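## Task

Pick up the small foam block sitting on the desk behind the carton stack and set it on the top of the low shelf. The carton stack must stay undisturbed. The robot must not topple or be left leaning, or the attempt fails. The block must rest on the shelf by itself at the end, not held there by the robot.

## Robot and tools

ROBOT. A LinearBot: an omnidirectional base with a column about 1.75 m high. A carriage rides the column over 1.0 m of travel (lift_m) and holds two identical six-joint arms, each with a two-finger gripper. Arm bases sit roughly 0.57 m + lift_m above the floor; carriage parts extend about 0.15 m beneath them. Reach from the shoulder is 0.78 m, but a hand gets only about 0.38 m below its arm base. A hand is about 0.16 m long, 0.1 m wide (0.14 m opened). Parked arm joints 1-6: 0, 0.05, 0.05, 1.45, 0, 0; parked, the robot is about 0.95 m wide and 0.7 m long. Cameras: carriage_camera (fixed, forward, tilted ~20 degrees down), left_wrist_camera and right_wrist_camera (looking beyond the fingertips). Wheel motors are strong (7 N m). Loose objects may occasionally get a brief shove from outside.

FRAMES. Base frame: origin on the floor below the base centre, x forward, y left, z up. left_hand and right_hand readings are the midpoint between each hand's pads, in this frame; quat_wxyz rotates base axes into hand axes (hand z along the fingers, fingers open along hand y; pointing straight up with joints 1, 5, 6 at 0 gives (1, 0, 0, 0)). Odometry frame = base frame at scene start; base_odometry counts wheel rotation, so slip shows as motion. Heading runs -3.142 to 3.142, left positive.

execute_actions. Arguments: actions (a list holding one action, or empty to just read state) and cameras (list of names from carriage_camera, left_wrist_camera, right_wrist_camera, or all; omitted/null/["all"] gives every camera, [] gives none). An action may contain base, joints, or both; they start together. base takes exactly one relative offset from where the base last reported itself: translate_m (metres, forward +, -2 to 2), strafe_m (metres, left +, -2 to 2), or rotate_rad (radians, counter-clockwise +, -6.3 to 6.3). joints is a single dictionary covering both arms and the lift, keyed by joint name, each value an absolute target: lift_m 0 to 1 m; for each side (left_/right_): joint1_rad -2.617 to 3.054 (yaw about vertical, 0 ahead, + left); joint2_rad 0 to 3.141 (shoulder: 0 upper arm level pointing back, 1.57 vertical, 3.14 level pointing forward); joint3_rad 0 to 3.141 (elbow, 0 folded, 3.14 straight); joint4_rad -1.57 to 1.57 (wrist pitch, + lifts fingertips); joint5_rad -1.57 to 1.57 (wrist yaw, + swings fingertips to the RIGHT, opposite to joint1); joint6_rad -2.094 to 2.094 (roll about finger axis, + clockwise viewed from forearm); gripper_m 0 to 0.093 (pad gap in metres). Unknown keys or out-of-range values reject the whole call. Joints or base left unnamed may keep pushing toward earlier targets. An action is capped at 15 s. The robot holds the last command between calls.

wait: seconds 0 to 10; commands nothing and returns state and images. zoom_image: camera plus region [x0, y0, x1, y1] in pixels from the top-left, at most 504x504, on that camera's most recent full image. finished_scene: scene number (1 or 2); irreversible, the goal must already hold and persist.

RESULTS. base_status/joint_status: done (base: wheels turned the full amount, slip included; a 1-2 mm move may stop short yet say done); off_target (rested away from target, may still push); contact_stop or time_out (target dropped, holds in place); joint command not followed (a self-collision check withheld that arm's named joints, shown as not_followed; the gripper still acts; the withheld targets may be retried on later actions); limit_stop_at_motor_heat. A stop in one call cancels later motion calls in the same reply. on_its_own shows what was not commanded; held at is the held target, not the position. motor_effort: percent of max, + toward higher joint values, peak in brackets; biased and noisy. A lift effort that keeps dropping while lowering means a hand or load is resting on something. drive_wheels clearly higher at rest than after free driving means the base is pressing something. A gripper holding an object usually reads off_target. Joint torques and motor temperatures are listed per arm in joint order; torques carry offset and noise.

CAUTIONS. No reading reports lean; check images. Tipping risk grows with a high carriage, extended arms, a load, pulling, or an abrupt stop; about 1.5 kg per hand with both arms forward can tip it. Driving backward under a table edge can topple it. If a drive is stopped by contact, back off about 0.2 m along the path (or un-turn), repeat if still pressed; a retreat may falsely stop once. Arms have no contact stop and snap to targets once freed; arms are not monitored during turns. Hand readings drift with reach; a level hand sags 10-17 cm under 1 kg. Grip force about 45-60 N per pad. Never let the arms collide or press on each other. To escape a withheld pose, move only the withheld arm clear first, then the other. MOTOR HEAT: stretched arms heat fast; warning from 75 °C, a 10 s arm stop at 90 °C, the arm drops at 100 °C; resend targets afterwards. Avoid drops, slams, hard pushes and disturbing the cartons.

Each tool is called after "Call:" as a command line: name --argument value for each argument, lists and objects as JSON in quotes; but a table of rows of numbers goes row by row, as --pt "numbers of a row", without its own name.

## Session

Call:
execute_actions --actions '[]'

Scene clock: 0.00 s.
Joint torques (N m, as the arm reports them, + toward a larger angle): no reading
Motor temperatures (°C, as the motors report them): left_arm=[25 29 28 25 27 26] | right_arm=[25 30 27 26 24 25]
base_odometry: x=+0.000 y=+0.000 heading=+0.000 (m, m, rad; odometry frame)
base_status: not commanded
joint_positions: lift_m=+0.302 left_joint1_rad=+0.019 left_joint2_rad=+0.034 left_joint3_rad=+0.042 left_joint4_rad=+1.445 left_joint5_rad=-0.014 left_joint6_rad=-0.024 left_gripper_m=+0.094 right_joint1_rad=-0.006 right_joint2_rad=+0.041 right_joint3_rad=+0.038 right_joint4_rad=+1.462 right_joint5_rad=-0.003 right_joint6_rad=-0.042 right_gripper_m=+0.095
joint_status: not commanded
motor_effort: lift_m=+23 drive_wheels=+2 (%)
left_hand: x=+0.2863 y=+0.3131 z=+1.2817 quat_wxyz=(+0.998, -0.008, +0.058, -0.002) (m; base frame)
right_hand: x=+0.2858 y=-0.3099 z=+1.2809 quat_wxyz=(+0.998, -0.002, +0.056, -0.024) (m; base frame)
pictures: carriage_camera, left_wrist_camera, right_wrist_camera
Images, in order (width x height): carriage_camera 672x504, left_wrist_camera 672x504, right_wrist_camera 672x504.

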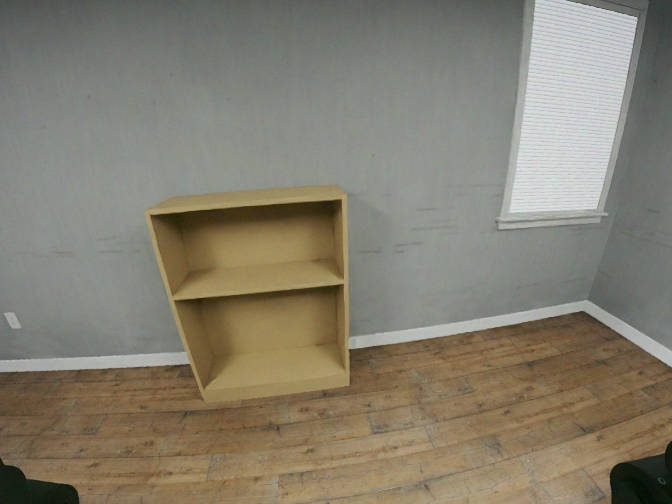

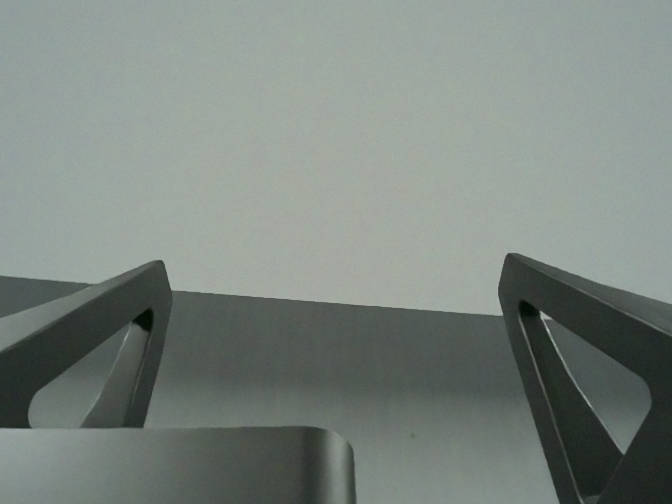

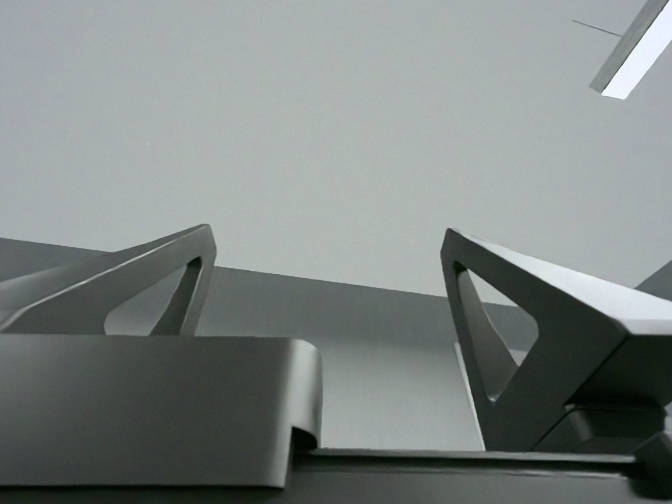

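Call:
execute_actions --actions '[{"base":{"rotate_rad":-1.75},"joints":{"lift_m":0.8}}]' --cameras '["carriage_camera"]'

Scene clock: 5.63 s.
Joint torques (N m, as the arm reports them, + toward a larger angle): left_arm=[-0.15  3.6   7.28 -0.06  0.07  0.1 ] | right_arm=[-0.2   4.6   7.59 -0.37 -0.03  0.03]
Motor temperatures (°C, as the motors report them): left_arm=[25 29 29 25 27 26] | right_arm=[25 30 27 26 24 25]
base_odometry: x=+0.000 y=+0.000 heading=-1.750 (m, m, rad; odometry frame)
base_status: done
joint_positions: lift_m=+0.800 left_joint1_rad=+0.019 left_joint2_rad=+0.034 left_joint3_rad=+0.042 left_joint4_rad=+1.443 left_joint5_rad=-0.014 left_joint6_rad=-0.024 left_gripper_m=+0.094 right_joint1_rad=-0.006 right_joint2_rad=+0.041 right_joint3_rad=+0.038 right_joint4_rad=+1.462 right_joint5_rad=-0.002 right_joint6_rad=-0.042 right_gripper_m=+0.095
joint_status: all done
motor_effort: lift_m=+20(22) drive_wheels=+6(17) (%)
left_hand: x=+0.2869 y=+0.3131 z=+1.7794 quat_wxyz=(+0.998, -0.008, +0.060, -0.002) (m; base frame)
right_hand: x=+0.2859 y=-0.3100 z=+1.7787 quat_wxyz=(+0.998, -0.002, +0.056, -0.024) (m; base frame)
pictures: carriage_camera
Images, in order (width x height): carriage_camera 672x504.

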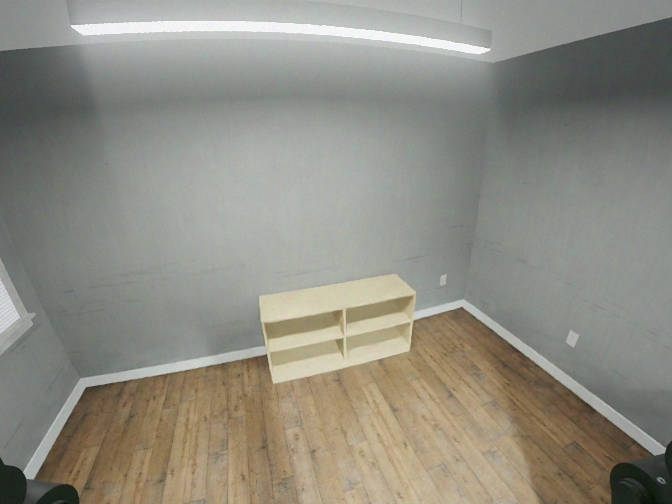

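Call:
execute_actions --actions '[{"base":{"rotate_rad":-1.22}}]' --cameras '["carriage_camera"]'

Scene clock: 12.00 s.
Joint torques (N m, as the arm reports them, + toward a larger angle): left_arm=[-0.18  3.68  7.28 -0.11  0.04  0.1 ] | right_arm=[-0.2   4.65  7.59 -0.37 -0.03  0.02]
Motor temperatures (°C, as the motors report them): left_arm=[25 29 30 25 27 26] | right_arm=[25 30 28 26 24 25]
base_odometry: x=+0.000 y=+0.000 heading=-2.969 (m, m, rad; odometry frame)
base_status: done
joint_positions: lift_m=+0.800 left_joint1_rad=+0.019 left_joint2_rad=+0.034 left_joint3_rad=+0.042 left_joint4_rad=+1.444 left_joint5_rad=-0.014 left_joint6_rad=-0.024 left_gripper_m=+0.094 right_joint1_rad=-0.006 right_joint2_rad=+0.041 right_joint3_rad=+0.038 right_joint4_rad=+1.462 right_joint5_rad=-0.002 right_joint6_rad=-0.042 right_gripper_m=+0.095
joint_status: not commanded
motor_effort: lift_m=+22(23) drive_wheels=+6(14) (%)
left_hand: x=+0.2868 y=+0.3131 z=+1.7794 quat_wxyz=(+0.998, -0.008, +0.059, -0.002) (m; base frame)
right_hand: x=+0.2859 y=-0.3100 z=+1.7787 quat_wxyz=(+0.998, -0.002, +0.056, -0.024) (m; base frame)
pictures: carriage_camera
Images, in order (width x height): carriage_camera 672x504.

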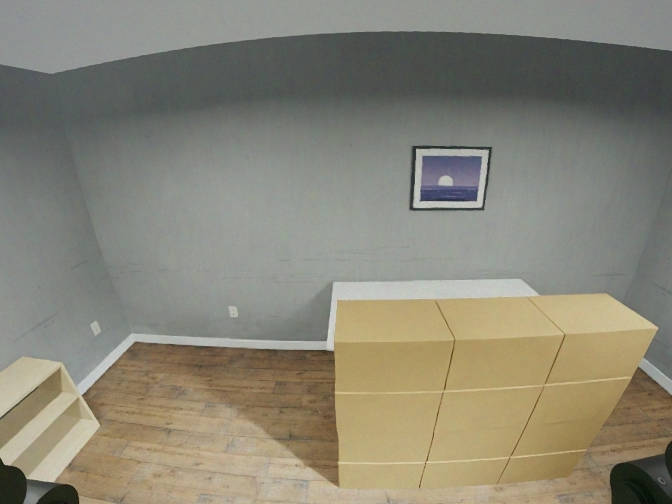

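Call:
execute_actions --actions '[{"base":{"translate_m":0.45},"joints":{"lift_m":0.92}}]' --cameras '["carriage_camera"]'

Scene clock: 18.13 s.
Joint torques (N m, as the arm reports them, + toward a larger angle): left_arm=[-0.22  3.69  7.24 -0.09  0.04  0.11] | right_arm=[-0.21  4.64  7.57 -0.33 -0.03  0.02]
Motor temperatures (°C, as the motors report them): left_arm=[25 30 30 25 27 26] | right_arm=[25 30 28 26 24 25]
base_odometry: x=-0.443 y=-0.077 heading=-2.970 (m, m, rad; odometry frame)
base_status: done
joint_positions: lift_m=+0.920 left_joint1_rad=+0.019 left_joint2_rad=+0.034 left_joint3_rad=+0.042 left_joint4_rad=+1.443 left_joint5_rad=-0.014 left_joint6_rad=-0.024 left_gripper_m=+0.094 right_joint1_rad=-0.006 right_joint2_rad=+0.041 right_joint3_rad=+0.038 right_joint4_rad=+1.460 right_joint5_rad=-0.002 right_joint6_rad=-0.042 right_gripper_m=+0.095
joint_status: all done
motor_effort: lift_m=+21(27) drive_wheels=-5(21) (%)
left_hand: x=+0.2870 y=+0.3131 z=+1.8994 quat_wxyz=(+0.998, -0.008, +0.060, -0.002) (m; base frame)
right_hand: x=+0.2862 y=-0.3100 z=+1.8987 quat_wxyz=(+0.998, -0.002, +0.057, -0.024) (m; base frame)
pictures: carriage_camera
Images, in order (width x height): carriage_camera 672x504.

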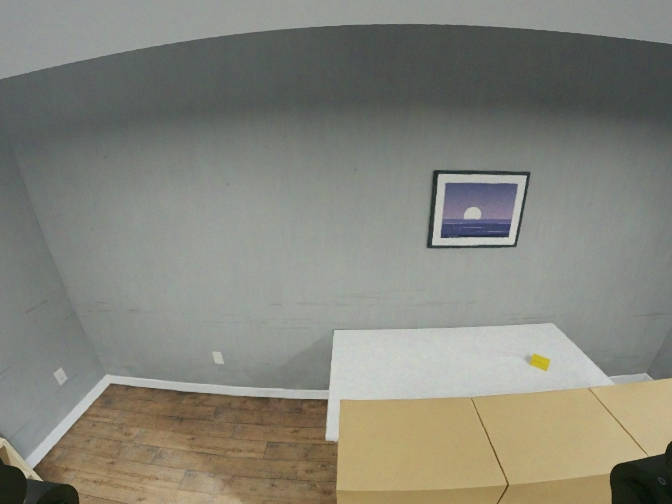

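Call:
execute_actions --actions '[{"base":{"strafe_m":-1.95},"joints":{"lift_m":0.66}}]' --cameras '["carriage_camera"]'

Scene clock: 28.90 s.
Joint torques (N m, as the arm reports them, + toward a larger angle): left_arm=[-0.18  3.66  7.23 -0.12  0.04  0.12] | right_arm=[-0.19  4.66  7.56 -0.34 -0.03  0.03]
Motor temperatures (°C, as the motors report them): left_arm=[25 30 31 25 27 26] | right_arm=[25 29 29 26 24 25]
base_odometry: x=-0.777 y=+1.845 heading=-2.970 (m, m, rad; odometry frame)
base_status: done
joint_positions: lift_m=+0.660 left_joint1_rad=+0.019 left_joint2_rad=+0.034 left_joint3_rad=+0.042 left_joint4_rad=+1.443 left_joint5_rad=-0.014 left_joint6_rad=-0.024 left_gripper_m=+0.094 right_joint1_rad=-0.006 right_joint2_rad=+0.041 right_joint3_rad=+0.038 right_joint4_rad=+1.461 right_joint5_rad=-0.002 right_joint6_rad=-0.042 right_gripper_m=+0.095
joint_status: all done
motor_effort: lift_m=+24(24) drive_wheels=+0(12) (%)
left_hand: x=+0.2869 y=+0.3131 z=+1.6393 quat_wxyz=(+0.998, -0.008, +0.060, -0.002) (m; base frame)
right_hand: x=+0.2861 y=-0.3100 z=+1.6385 quat_wxyz=(+0.998, -0.002, +0.056, -0.024) (m; base frame)
pictures: carriage_camera
Images, in order (width x height): carriage_camera 672x504.

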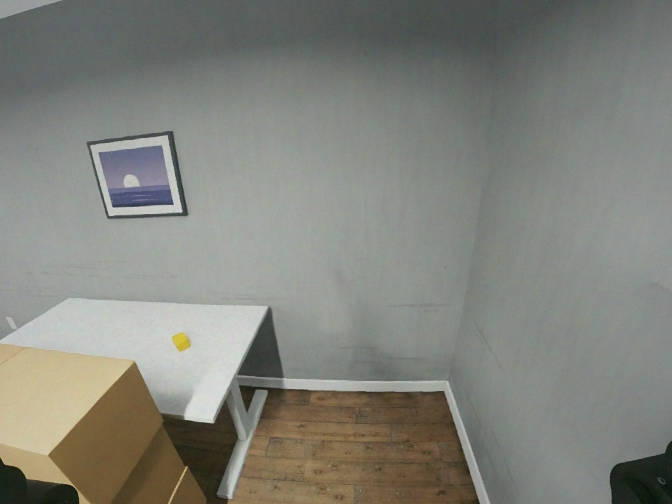

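Call:
execute_actions --actions '[{"base":{"rotate_rad":1.54},"joints":{"lift_m":0.7}}]' --cameras '["carriage_camera"]'

Scene clock: 36.50 s.
Joint torques (N m, as the arm reports them, + toward a larger angle): left_arm=[-0.22  3.58  7.19 -0.06  0.05  0.12] | right_arm=[-0.19  4.62  7.55 -0.34 -0.04  0.02]
Motor temperatures (°C, as the motors report them): left_arm=[25 30 32 25 27 26] | right_arm=[25 29 29 26 24 25]
base_odometry: x=-0.777 y=+1.845 heading=-1.430 (m, m, rad; odometry frame)
base_status: done
joint_positions: lift_m=+0.700 left_joint1_rad=+0.019 left_joint2_rad=+0.034 left_joint3_rad=+0.042 left_joint4_rad=+1.442 left_joint5_rad=-0.014 left_joint6_rad=-0.024 left_gripper_m=+0.094 right_joint1_rad=-0.006 right_joint2_rad=+0.041 right_joint3_rad=+0.038 right_joint4_rad=+1.461 right_joint5_rad=-0.002 right_joint6_rad=-0.042 right_gripper_m=+0.095
joint_status: all done
motor_effort: lift_m=+19(26) drive_wheels=+6(14) (%)
left_hand: x=+0.2872 y=+0.3131 z=+1.6794 quat_wxyz=(+0.998, -0.008, +0.060, -0.002) (m; base frame)
right_hand: x=+0.2861 y=-0.3100 z=+1.6787 quat_wxyz=(+0.998, -0.002, +0.056, -0.024) (m; base frame)
pictures: carriage_camera
Images, in order (width x height): carriage_camera 672x504.

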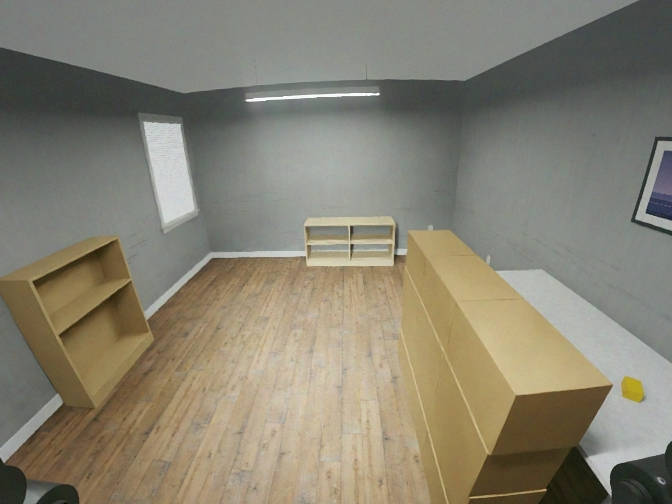

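Call:
execute_actions --actions '[{"base":{"strafe_m":-0.85},"joints":{"right_joint2_rad":2.2,"right_joint3_rad":1.45,"right_joint4_rad":-0.8}}]' --cameras '["carriage_camera","right_wrist_camera"]'

Scene clock: 41.97 s.
Joint torques (N m, as the arm reports them, + toward a larger angle): left_arm=[-0.17  3.64  7.21 -0.1   0.06  0.11] | right_arm=[ -0.17 -12.18   9.03   0.29  -0.06   0.02]
Motor temperatures (°C, as the motors report them): left_arm=[25 30 32 25 27 26] | right_arm=[25 30 30 26 24 25]
base_odometry: x=-1.618 y=+1.725 heading=-1.429 (m, m, rad; odometry frame)
base_status: done
joint_positions: lift_m=+0.700 left_joint1_rad=+0.019 left_joint2_rad=+0.034 left_joint3_rad=+0.042 left_joint4_rad=+1.442 left_joint5_rad=-0.014 left_joint6_rad=-0.024 left_gripper_m=+0.094 right_joint1_rad=-0.006 right_joint2_rad=+2.197 right_joint3_rad=+1.432 right_joint4_rad=-0.798 right_joint5_rad=-0.003 right_joint6_rad=-0.042 right_gripper_m=+0.095
joint_status: all done
motor_effort: lift_m=+25(20) drive_wheels=-5(20) (%)
left_hand: x=+0.2872 y=+0.3131 z=+1.6794 quat_wxyz=(+0.998, -0.008, +0.060, -0.002) (m; base frame)
right_hand: x=+0.6519 y=-0.3121 z=+1.2061 quat_wxyz=(+0.004, -0.018, +1.000, +0.001) (m; base frame)
pictures: carriage_camera, right_wrist_camera
Images, in order (width x height): carriage_camera 672x504, right_wrist_camera 672x504.

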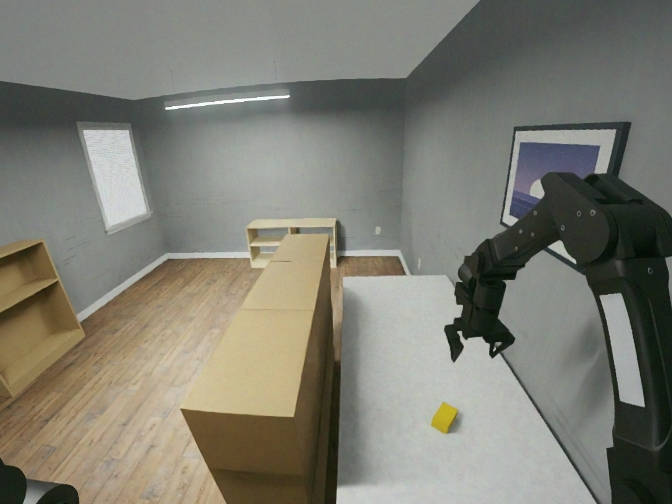

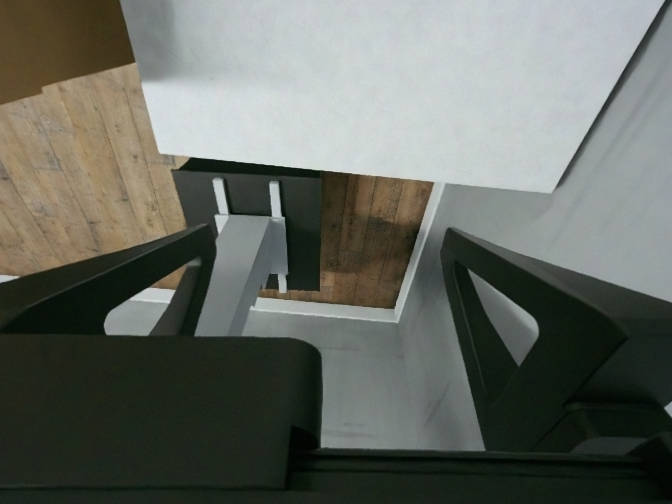

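Call:
zoom_image --camera "carriage_camera" --region '[395, 370, 495, 460]'

Region (395, 370, 495, 460) of carriage_camera's 672x504 image, scaled by 5.040, with more detail than that image has; it fills the top 454 rows of this view, and the rest is white.

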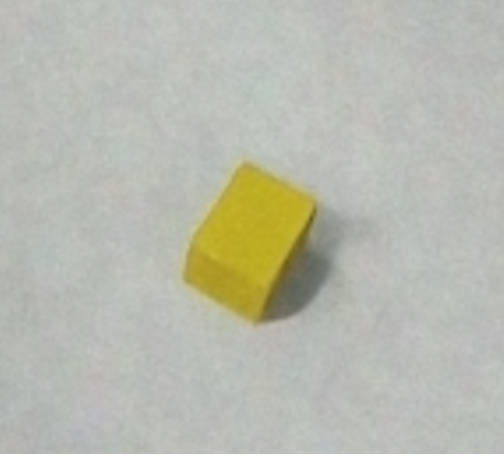

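Call:
execute_actions --actions '[{"base":{"translate_m":0.12},"joints":{"lift_m":0.5,"right_joint1_rad":-0.13,"right_joint2_rad":2.63,"right_joint3_rad":1.79,"right_joint4_rad":-0.71,"right_joint6_rad":0.54}}]' --cameras '["carriage_camera","right_wrist_camera"]'

Scene clock: 51.20 s.
Joint torques (N m, as the arm reports them, + toward a larger angle): left_arm=[-0.2   3.72  7.29 -0.07  0.03  0.1 ] | right_arm=[  0.52 -15.56   9.27   0.26  -0.03   0.08]
Motor temperatures (°C, as the motors report them): left_arm=[25 30 33 25 27 26] | right_arm=[25 33 30 26 24 25]
base_odometry: x=-1.602 y=+1.606 heading=-1.430 (m, m, rad; odometry frame)
base_status: done
joint_positions: lift_m=+0.500 left_joint1_rad=+0.019 left_joint2_rad=+0.034 left_joint3_rad=+0.042 left_joint4_rad=+1.443 left_joint5_rad=-0.014 left_joint6_rad=-0.024 left_gripper_m=+0.094 right_joint1_rad=-0.140 right_joint2_rad=+2.636 right_joint3_rad=+1.763 right_joint4_rad=-0.707 right_joint5_rad=+0.000 right_joint6_rad=+0.534 right_gripper_m=+0.095
joint_status: all done
motor_effort: lift_m=+21(23) drive_wheels=+5(13) (%)
left_hand: x=+0.2870 y=+0.3131 z=+1.4793 quat_wxyz=(+0.998, -0.008, +0.060, -0.002) (m; base frame)
right_hand: x=+0.7048 y=-0.3731 z=+0.8970 quat_wxyz=(-0.005, +0.331, +0.944, -0.001) (m; base frame)
pictures: carriage_camera, right_wrist_camera
Images, in order (width x height): carriage_camera 672x504, right_wrist_camera 672x504.

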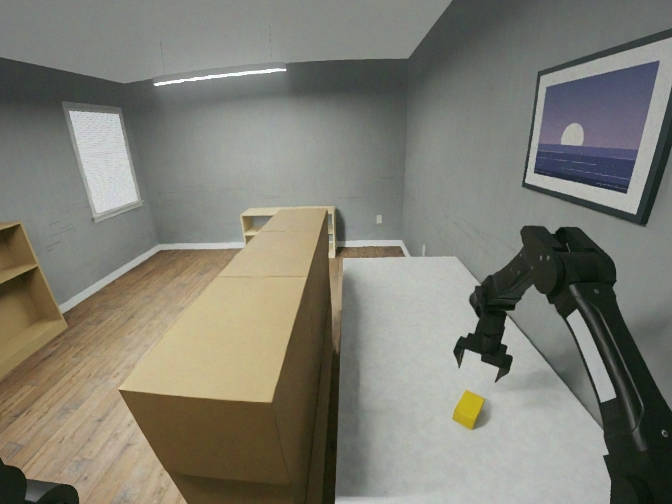

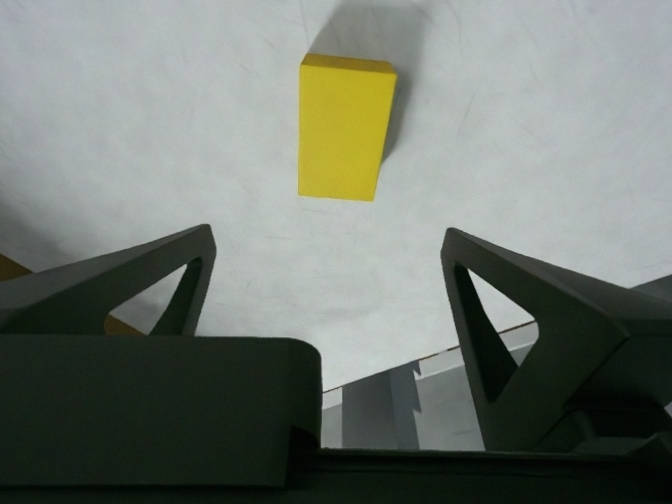

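Call:
execute_actions --actions '[{"joints":{"lift_m":0.405,"right_joint1_rad":-0.165,"right_joint6_rad":0.565}}]' --cameras '["carriage_camera","right_wrist_camera"]'

Scene clock: 55.13 s.
Joint torques (N m, as the arm reports them, + toward a larger angle): left_arm=[-0.22  3.65  7.28 -0.1   0.03  0.08] | right_arm=[ -0.61 -14.94   8.47   0.28  -0.03   0.08]
Motor temperatures (°C, as the motors report them): left_arm=[25 30 33 25 27 26] | right_arm=[25 35 31 26 24 25]
base_odometry: x=-1.602 y=+1.606 heading=-1.430 (m, m, rad; odometry frame)
base_status: not commanded
joint_positions: lift_m=+0.405 left_joint1_rad=+0.019 left_joint2_rad=+0.034 left_joint3_rad=+0.042 left_joint4_rad=+1.443 left_joint5_rad=-0.014 left_joint6_rad=-0.024 left_gripper_m=+0.094 right_joint1_rad=-0.158 right_joint2_rad=+2.628 right_joint3_rad=+1.773 right_joint4_rad=-0.709 right_joint5_rad=+0.000 right_joint6_rad=+0.558 right_gripper_m=+0.095
joint_status: all done
motor_effort: lift_m=+25(22) drive_wheels=-3(3) (%)
left_hand: x=+0.2869 y=+0.3131 z=+1.3843 quat_wxyz=(+0.998, -0.008, +0.060, -0.002) (m; base frame)
right_hand: x=+0.7092 y=-0.3824 z=+0.8075 quat_wxyz=(+0.004, +0.351, +0.937, +0.001) (m; base frame)
pictures: carriage_camera, right_wrist_camera
Images, in order (width x height): carriage_camera 672x504, right_wrist_camera 672x504.

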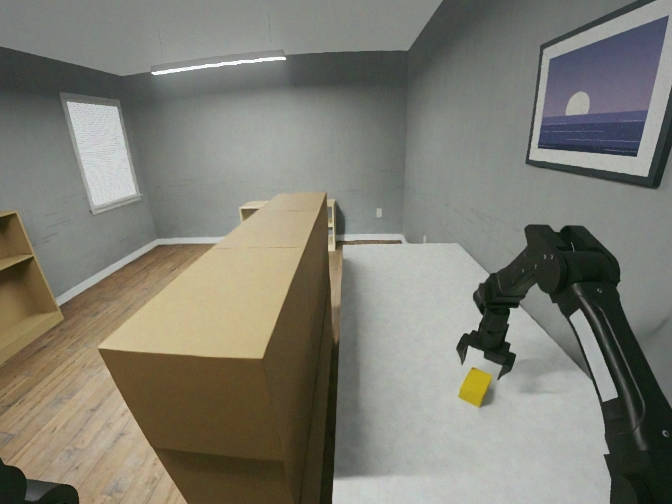

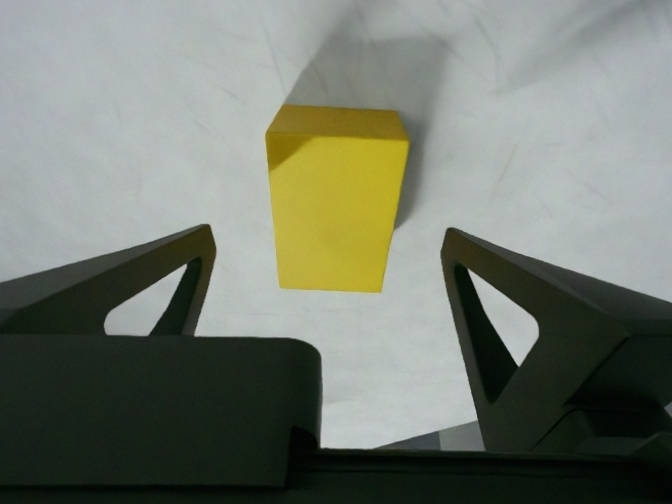

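Call:
execute_actions --actions '[{"joints":{"lift_m":0.35}}]' --cameras '["right_wrist_camera"]'

Scene clock: 56.87 s.
Joint torques (N m, as the arm reports them, + toward a larger angle): left_arm=[-0.25  3.64  7.31 -0.12  0.04  0.11] | right_arm=[ -0.71 -15.33   8.52   0.27  -0.03   0.08]
Motor temperatures (°C, as the motors report them): left_arm=[25 31 33 25 27 26] | right_arm=[25 36 31 26 24 25]
base_odometry: x=-1.602 y=+1.606 heading=-1.430 (m, m, rad; odometry frame)
base_status: not commanded
joint_positions: lift_m=+0.350 left_joint1_rad=+0.019 left_joint2_rad=+0.034 left_joint3_rad=+0.042 left_joint4_rad=+1.444 left_joint5_rad=-0.014 left_joint6_rad=-0.024 left_gripper_m=+0.094 right_joint1_rad=-0.158 right_joint2_rad=+2.632 right_joint3_rad=+1.773 right_joint4_rad=-0.709 right_joint5_rad=+0.000 right_joint6_rad=+0.558 right_gripper_m=+0.095
joint_status: all done
motor_effort: lift_m=+25(26) drive_wheels=+5(3) (%)
left_hand: x=+0.2867 y=+0.3131 z=+1.3293 quat_wxyz=(+0.998, -0.008, +0.059, -0.002) (m; base frame)
right_hand: x=+0.7080 y=-0.3822 z=+0.7507 quat_wxyz=(+0.001, +0.351, +0.937, +0.000) (m; base frame)
pictures: right_wrist_camera
Images, in order (width x height): right_wrist_camera 672x504.

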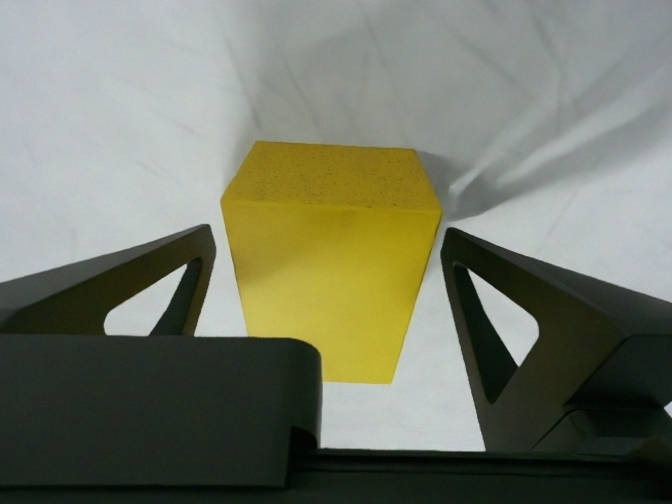

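Call:
execute_actions --actions '[{"joints":{"lift_m":0.346,"right_gripper_m":0.04}}]' --cameras '["right_wrist_camera"]'

Scene clock: 59.10 s.
Joint torques (N m, as the arm reports them, + toward a larger angle): left_arm=[-0.18  3.62  7.24 -0.13  0.04  0.09] | right_arm=[ -0.8  -15.21   8.4    0.27  -0.04   0.09]
Motor temperatures (°C, as the motors report them): left_arm=[25 31 33 25 27 26] | right_arm=[25 37 31 26 24 25]
base_odometry: x=-1.602 y=+1.606 heading=-1.430 (m, m, rad; odometry frame)
base_status: not commanded
joint_positions: lift_m=+0.346 left_joint1_rad=+0.019 left_joint2_rad=+0.034 left_joint3_rad=+0.042 left_joint4_rad=+1.444 left_joint5_rad=-0.014 left_joint6_rad=-0.024 left_gripper_m=+0.094 right_joint1_rad=-0.158 right_joint2_rad=+2.631 right_joint3_rad=+1.773 right_joint4_rad=-0.709 right_joint5_rad=-0.001 right_joint6_rad=+0.558 right_gripper_m=+0.058
joint_status: right_gripper_m off_target (ended at +0.058, target +0.040); the others done
motor_effort: lift_m=+21(24) drive_wheels=+5(5) (%)
left_hand: x=+0.2867 y=+0.3131 z=+1.3254 quat_wxyz=(+0.998, -0.008, +0.059, -0.002) (m; base frame)
right_hand: x=+0.7083 y=-0.3822 z=+0.7474 quat_wxyz=(+0.002, +0.351, +0.936, +0.001) (m; base frame)
pictures: right_wrist_camera
Images, in order (width x height): right_wrist_camera 672x504.

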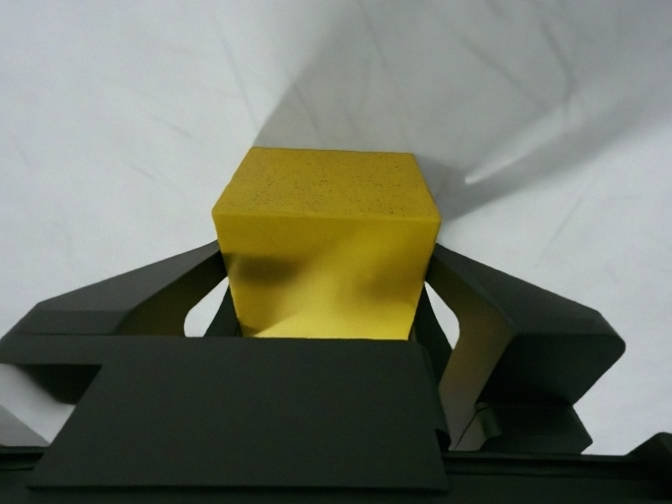

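Call:
execute_actions --actions '[{"joints":{"lift_m":0.58,"right_joint1_rad":0.0,"right_joint2_rad":1.3,"right_joint3_rad":0.9,"right_joint4_rad":-1.17,"right_joint6_rad":0.0}}]' --cameras '["carriage_camera","right_wrist_camera"]'

Scene clock: 62.03 s.
Joint torques (N m, as the arm reports them, + toward a larger angle): left_arm=[-0.26  3.62  7.22 -0.1   0.05  0.11] | right_arm=[-0.81 -4.68  5.56  0.37 -0.01 -0.04]
Motor temperatures (°C, as the motors report them): left_arm=[25 31 33 25 27 26] | right_arm=[25 37 31 26 24 25]
base_odometry: x=-1.602 y=+1.606 heading=-1.430 (m, m, rad; odometry frame)
base_status: not commanded
joint_positions: lift_m=+0.580 left_joint1_rad=+0.019 left_joint2_rad=+0.034 left_joint3_rad=+0.042 left_joint4_rad=+1.444 left_joint5_rad=-0.014 left_joint6_rad=-0.024 left_gripper_m=+0.094 right_joint1_rad=+0.008 right_joint2_rad=+1.306 right_joint3_rad=+0.931 right_joint4_rad=-1.171 right_joint5_rad=-0.006 right_joint6_rad=+0.006 right_gripper_m=+0.058
joint_status: all done
motor_effort: lift_m=+22(23) drive_wheels=-2(5) (%)
left_hand: x=+0.2867 y=+0.3131 z=+1.5595 quat_wxyz=(+0.998, -0.008, +0.059, -0.002) (m; base frame)
right_hand: x=+0.4642 y=-0.3075 z=+1.2195 quat_wxyz=(+0.013, -0.001, +1.000, +0.003) (m; base frame)
pictures: carriage_camera, right_wrist_camera
Images, in order (width x height): carriage_camera 672x504, right_wrist_camera 672x504.

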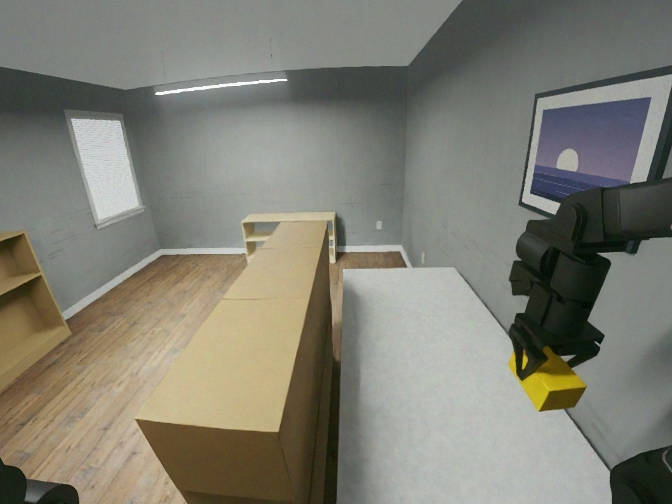

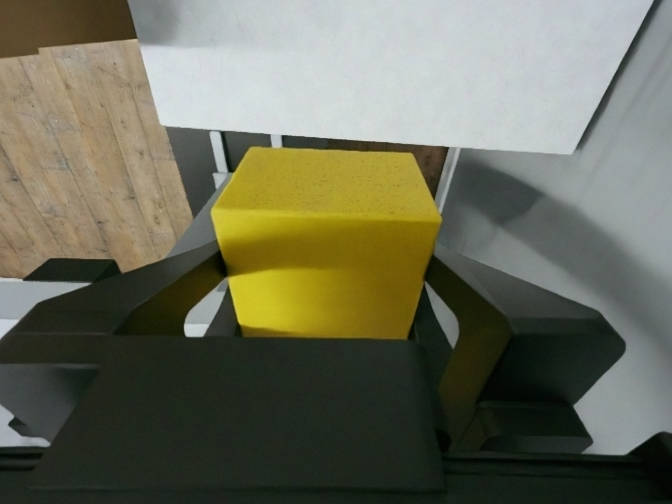

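Call:
execute_actions --actions '[{"base":{"strafe_m":1.05}}]' --cameras '["carriage_camera"]'

Scene clock: 68.67 s.
Joint torques (N m, as the arm reports them, + toward a larger angle): left_arm=[-0.27  3.61  7.31 -0.1   0.04  0.11] | right_arm=[-0.82 -4.68  5.56  0.37 -0.03 -0.04]
Motor temperatures (°C, as the motors report them): left_arm=[25 31 34 25 27 26] | right_arm=[25 36 31 26 24 25]
base_odometry: x=-0.562 y=+1.753 heading=-1.430 (m, m, rad; odometry frame)
base_status: done
joint_positions: lift_m=+0.580 left_joint1_rad=+0.019 left_joint2_rad=+0.034 left_joint3_rad=+0.042 left_joint4_rad=+1.444 left_joint5_rad=-0.014 left_joint6_rad=-0.024 left_gripper_m=+0.094 right_joint1_rad=+0.008 right_joint2_rad=+1.306 right_joint3_rad=+0.931 right_joint4_rad=-1.171 right_joint5_rad=-0.005 right_joint6_rad=+0.006 right_gripper_m=+0.058
joint_status: not commanded
motor_effort: lift_m=+22(21) drive_wheels=-2(14) (%)
left_hand: x=+0.2867 y=+0.3131 z=+1.5595 quat_wxyz=(+0.998, -0.008, +0.059, -0.002) (m; base frame)
right_hand: x=+0.4642 y=-0.3077 z=+1.2195 quat_wxyz=(+0.013, -0.001, +1.000, +0.003) (m; base frame)
pictures: carriage_camera
Images, in order (width x height): carriage_camera 672x504.

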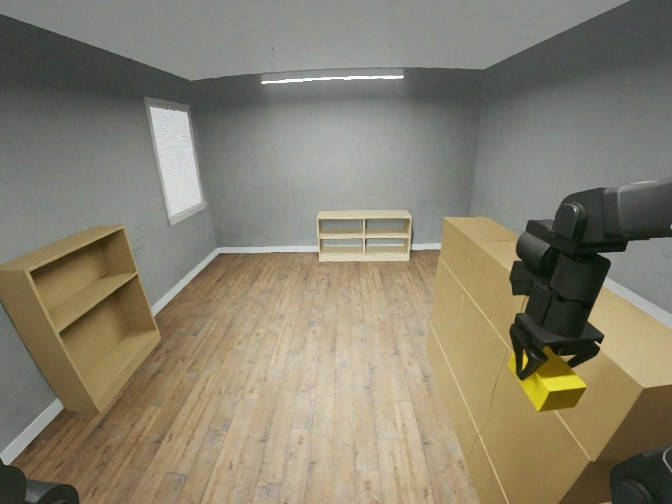

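Call:
execute_actions --actions '[{"base":{"translate_m":2.0},"joints":{"lift_m":0.25}}]' --cameras '["carriage_camera"]'

Scene clock: 76.10 s.
Joint torques (N m, as the arm reports them, + toward a larger angle): left_arm=[-0.18  3.66  7.22 -0.11  0.05  0.1 ] | right_arm=[-0.82 -4.62  6.77  0.35 -0.03 -0.04]
Motor temperatures (°C, as the motors report them): left_arm=[25 31 34 25 27 26] | right_arm=[25 35 30 26 24 25]
base_odometry: x=-0.280 y=-0.227 heading=-1.430 (m, m, rad; odometry frame)
base_status: done
joint_positions: lift_m=+0.250 left_joint1_rad=+0.019 left_joint2_rad=+0.034 left_joint3_rad=+0.042 left_joint4_rad=+1.446 left_joint5_rad=-0.014 left_joint6_rad=-0.024 left_gripper_m=+0.094 right_joint1_rad=+0.008 right_joint2_rad=+1.305 right_joint3_rad=+0.917 right_joint4_rad=-1.171 right_joint5_rad=-0.005 right_joint6_rad=+0.006 right_gripper_m=+0.058
joint_status: all done
motor_effort: lift_m=+23(23) drive_wheels=-3(16) (%)
left_hand: x=+0.2863 y=+0.3131 z=+1.2294 quat_wxyz=(+0.998, -0.008, +0.058, -0.002) (m; base frame)
right_hand: x=+0.4600 y=-0.3078 z=+0.8859 quat_wxyz=(+0.006, -0.001, +1.000, +0.002) (m; base frame)
pictures: carriage_camera
Images, in order (width x height): carriage_camera 672x504.

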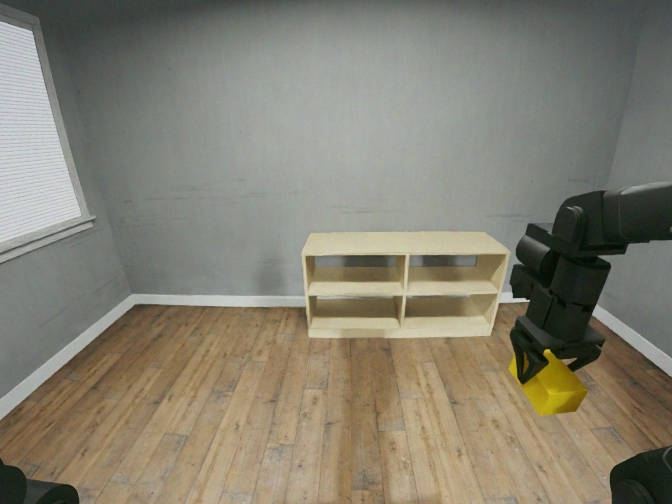

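Call:
execute_actions --actions '[{"base":{"translate_m":1.13},"joints":{"lift_m":0.2,"right_joint2_rad":2.2,"right_joint3_rad":1.44,"right_joint4_rad":-0.78}}]' --cameras '["carriage_camera","right_wrist_camera"]'

Scene clock: 82.93 s.
Joint torques (N m, as the arm reports them, + toward a larger angle): left_arm=[-0.23  3.55  7.26 -0.08  0.03  0.11] | right_arm=[ -0.81 -12.66   9.11   0.3   -0.03  -0.03]
Motor temperatures (°C, as the motors report them): left_arm=[25 31 34 25 27 26] | right_arm=[25 36 31 26 24 25]
base_odometry: x=-0.121 y=-1.346 heading=-1.429 (m, m, rad; odometry frame)
base_status: done
joint_positions: lift_m=+0.200 left_joint1_rad=+0.019 left_joint2_rad=+0.034 left_joint3_rad=+0.042 left_joint4_rad=+1.445 left_joint5_rad=-0.014 left_joint6_rad=-0.024 left_gripper_m=+0.094 right_joint1_rad=+0.008 right_joint2_rad=+2.204 right_joint3_rad=+1.420 right_joint4_rad=-0.778 right_joint5_rad=-0.005 right_joint6_rad=+0.006 right_gripper_m=+0.058
joint_status: all done
motor_effort: lift_m=+22(23) drive_wheels=-3(14) (%)
left_hand: x=+0.2863 y=+0.3131 z=+1.1794 quat_wxyz=(+0.998, -0.008, +0.058, -0.002) (m; base frame)
right_hand: x=+0.6514 y=-0.3063 z=+0.7009 quat_wxyz=(+0.005, -0.001, +1.000, +0.002) (m; base frame)
pictures: carriage_camera, right_wrist_camera
Images, in order (width x height): carriage_camera 672x504, right_wrist_camera 672x504.

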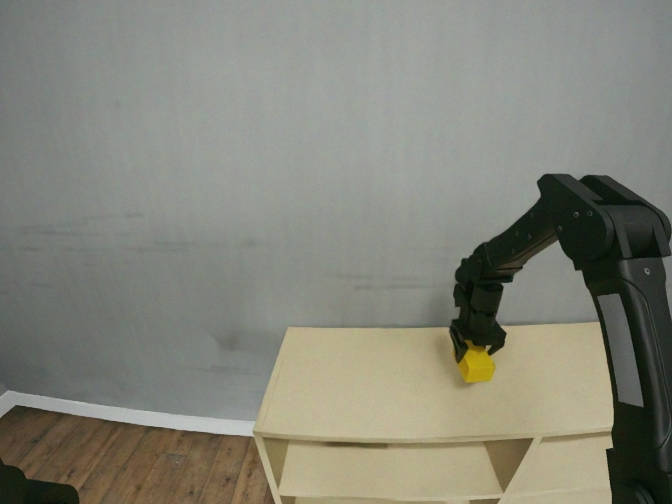

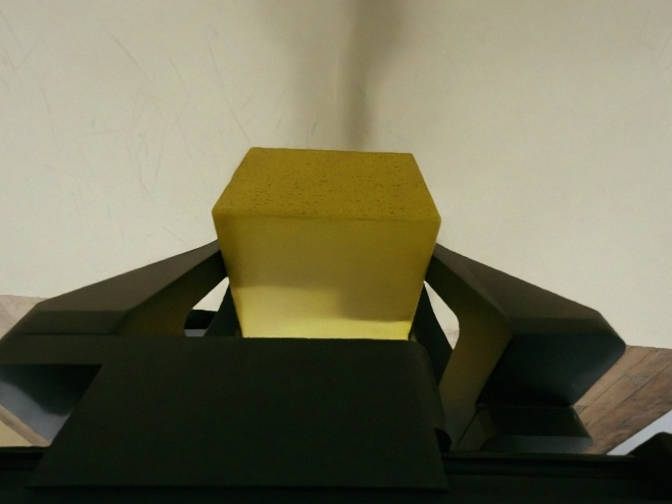

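Call:
execute_actions --actions '[{"base":{"translate_m":0.05},"joints":{"lift_m":0.148}}]' --cameras '["carriage_camera","right_wrist_camera"]'

Call:
execute_actions --actions '[{"joints":{"lift_m":0.128}}]' --cameras '["right_wrist_camera"]'

Scene clock: 86.40 s.
Joint torques (N m, as the arm reports them, + toward a larger angle): left_arm=[-0.28  3.6   7.23 -0.11  0.04  0.13] | right_arm=[ -0.83 -12.57   9.12   0.32  -0.04  -0.03]
Motor temperatures (°C, as the motors report them): left_arm=[25 31 34 25 27 26] | right_arm=[25 37 31 26 24 25]
base_odometry: x=-0.113 y=-1.395 heading=-1.429 (m, m, rad; odometry frame)
base_status: done
joint_positions: lift_m=+0.148 left_joint1_rad=+0.019 left_joint2_rad=+0.034 left_joint3_rad=+0.042 left_joint4_rad=+1.445 left_joint5_rad=-0.014 left_joint6_rad=-0.024 left_gripper_m=+0.094 right_joint1_rad=+0.008 right_joint2_rad=+2.202 right_joint3_rad=+1.420 right_joint4_rad=-0.780 right_joint5_rad=-0.005 right_joint6_rad=+0.006 right_gripper_m=+0.058
joint_status: all done
motor_effort: lift_m=+25(23) drive_wheels=-3(15) (%)
left_hand: x=+0.2863 y=+0.3131 z=+1.1274 quat_wxyz=(+0.998, -0.008, +0.058, -0.002) (m; base frame)
right_hand: x=+0.6512 y=-0.3063 z=+0.6495 quat_wxyz=(+0.005, -0.001, +1.000, +0.002) (m; base frame)
pictures: carriage_camera, right_wrist_camera
Images, in order (width x height): carriage_camera 672x504, right_wrist_camera 672x504.

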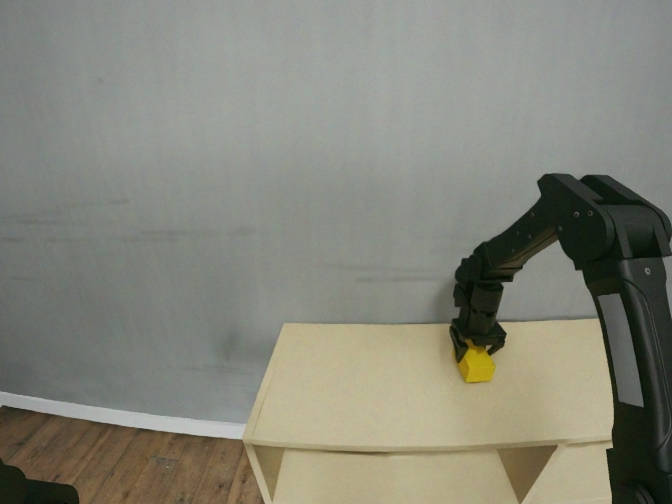

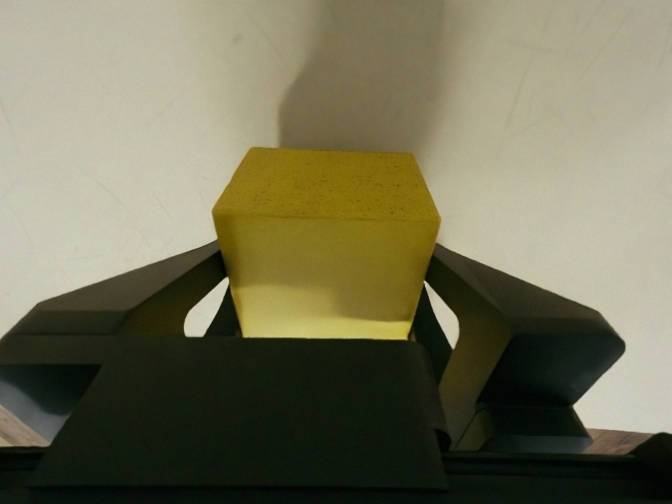

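Scene clock: 86.97 s.
Joint torques (N m, as the arm reports them, + toward a larger angle): left_arm=[-0.23  3.66  7.29 -0.12  0.05  0.1 ] | right_arm=[ -0.78 -11.71   8.75   0.41  -0.04  -0.02]
Motor temperatures (°C, as the motors report them): left_arm=[25 31 34 25 27 26] | right_arm=[25 37 31 26 24 25]
base_odometry: x=-0.113 y=-1.395 heading=-1.429 (m, m, rad; odometry frame)
base_status: not commanded
joint_positions: lift_m=+0.128 left_joint1_rad=+0.019 left_joint2_rad=+0.034 left_joint3_rad=+0.042 left_joint4_rad=+1.446 left_joint5_rad=-0.014 left_joint6_rad=-0.024 left_gripper_m=+0.094 right_joint1_rad=+0.008 right_joint2_rad=+2.191 right_joint3_rad=+1.425 right_joint4_rad=-0.789 right_joint5_rad=-0.005 right_joint6_rad=+0.006 right_gripper_m=+0.058
joint_status: all done
motor_effort: lift_m=+23(23) drive_wheels=-2(3) (%)
left_hand: x=+0.2863 y=+0.3131 z=+1.1075 quat_wxyz=(+0.998, -0.008, +0.058, -0.002) (m; base frame)
right_hand: x=+0.6526 y=-0.3063 z=+0.6347 quat_wxyz=(+0.008, -0.001, +1.000, +0.003) (m; base frame)
pictures: right_wrist_camera
Images, in order (width x height): right_wrist_camera 672x504.

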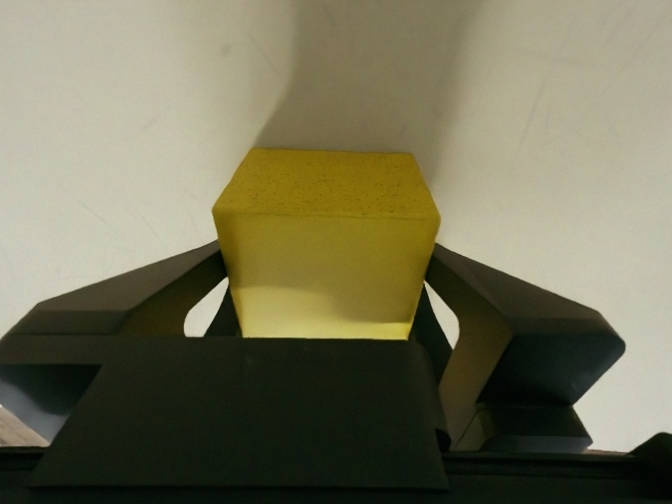

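Call:
execute_actions --actions '[{"joints":{"right_gripper_m":0.093}}]' --cameras '[]'

Call:
execute_actions --actions '[{"joints":{"lift_m":0.23}}]' --cameras '["carriage_camera","right_wrist_camera"]'

Scene clock: 89.00 s.
Joint torques (N m, as the arm reports them, + toward a larger angle): left_arm=[-0.19  3.52  7.22 -0.14  0.04  0.1 ] | right_arm=[ -0.85 -11.79   8.75   0.39  -0.03  -0.03]
Motor temperatures (°C, as the motors report them): left_arm=[25 31 34 25 27 26] | right_arm=[25 37 31 26 24 25]
base_odometry: x=-0.113 y=-1.395 heading=-1.429 (m, m, rad; odometry frame)
base_status: not commanded
joint_positions: lift_m=+0.128 left_joint1_rad=+0.019 left_joint2_rad=+0.034 left_joint3_rad=+0.042 left_joint4_rad=+1.446 left_joint5_rad=-0.014 left_joint6_rad=-0.024 left_gripper_m=+0.094 right_joint1_rad=+0.008 right_joint2_rad=+2.191 right_joint3_rad=+1.425 right_joint4_rad=-0.786 right_joint5_rad=-0.005 right_joint6_rad=+0.006 right_gripper_m=+0.093
joint_status: all done
motor_effort: lift_m=+22(23) drive_wheels=-2(2) (%)
left_hand: x=+0.2863 y=+0.3131 z=+1.1075 quat_wxyz=(+0.998, -0.008, +0.058, -0.002) (m; base frame)
right_hand: x=+0.6532 y=-0.3063 z=+0.6347 quat_wxyz=(+0.009, -0.001, +1.000, +0.003) (m; base frame)
pictures: none
No camera images: the call's "cameras" was empty. Leave "cameras" out to get every camera's image.

Scene clock: 89.93 s.
Joint torques (N m, as the arm reports them, + toward a larger angle): left_arm=[-0.2   3.63  7.22 -0.11  0.05  0.11] | right_arm=[ -0.82 -12.11   8.67   0.36  -0.03  -0.03]
Motor temperatures (°C, as the motors report them): left_arm=[25 31 34 25 27 26] | right_arm=[25 37 31 26 24 25]
base_odometry: x=-0.113 y=-1.395 heading=-1.429 (m, m, rad; odometry frame)
base_status: not commanded
joint_positions: lift_m=+0.230 left_joint1_rad=+0.019 left_joint2_rad=+0.034 left_joint3_rad=+0.042 left_joint4_rad=+1.445 left_joint5_rad=-0.014 left_joint6_rad=-0.024 left_gripper_m=+0.094 right_joint1_rad=+0.008 right_joint2_rad=+2.195 right_joint3_rad=+1.425 right_joint4_rad=-0.781 right_joint5_rad=-0.005 right_joint6_rad=+0.006 right_gripper_m=+0.093
joint_status: all done
motor_effort: lift_m=+19(25) drive_wheels=-2(2) (%)
left_hand: x=+0.2863 y=+0.3131 z=+1.2095 quat_wxyz=(+0.998, -0.008, +0.058, -0.002) (m; base frame)
right_hand: x=+0.6539 y=-0.3062 z=+0.7351 quat_wxyz=(+0.010, -0.001, +1.000, +0.003) (m; base frame)
pictures: carriage_camera, right_wrist_camera
Images, in order (width x height): carriage_camera 672x504, right_wrist_camera 672x504.

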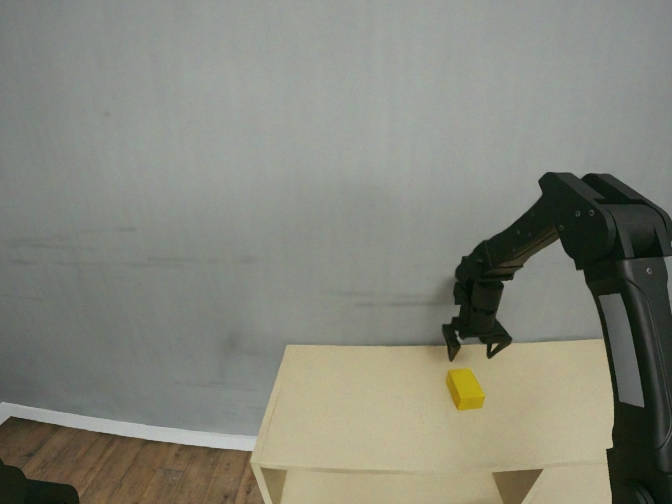

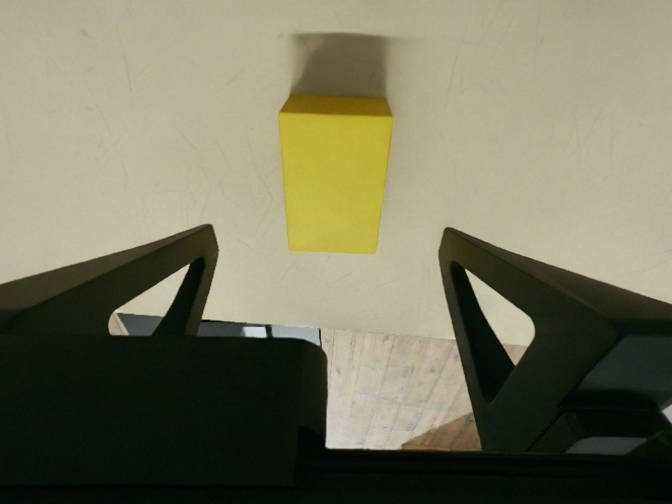

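Call:
finished_scene --scene 2

The scene is finished: the task was done.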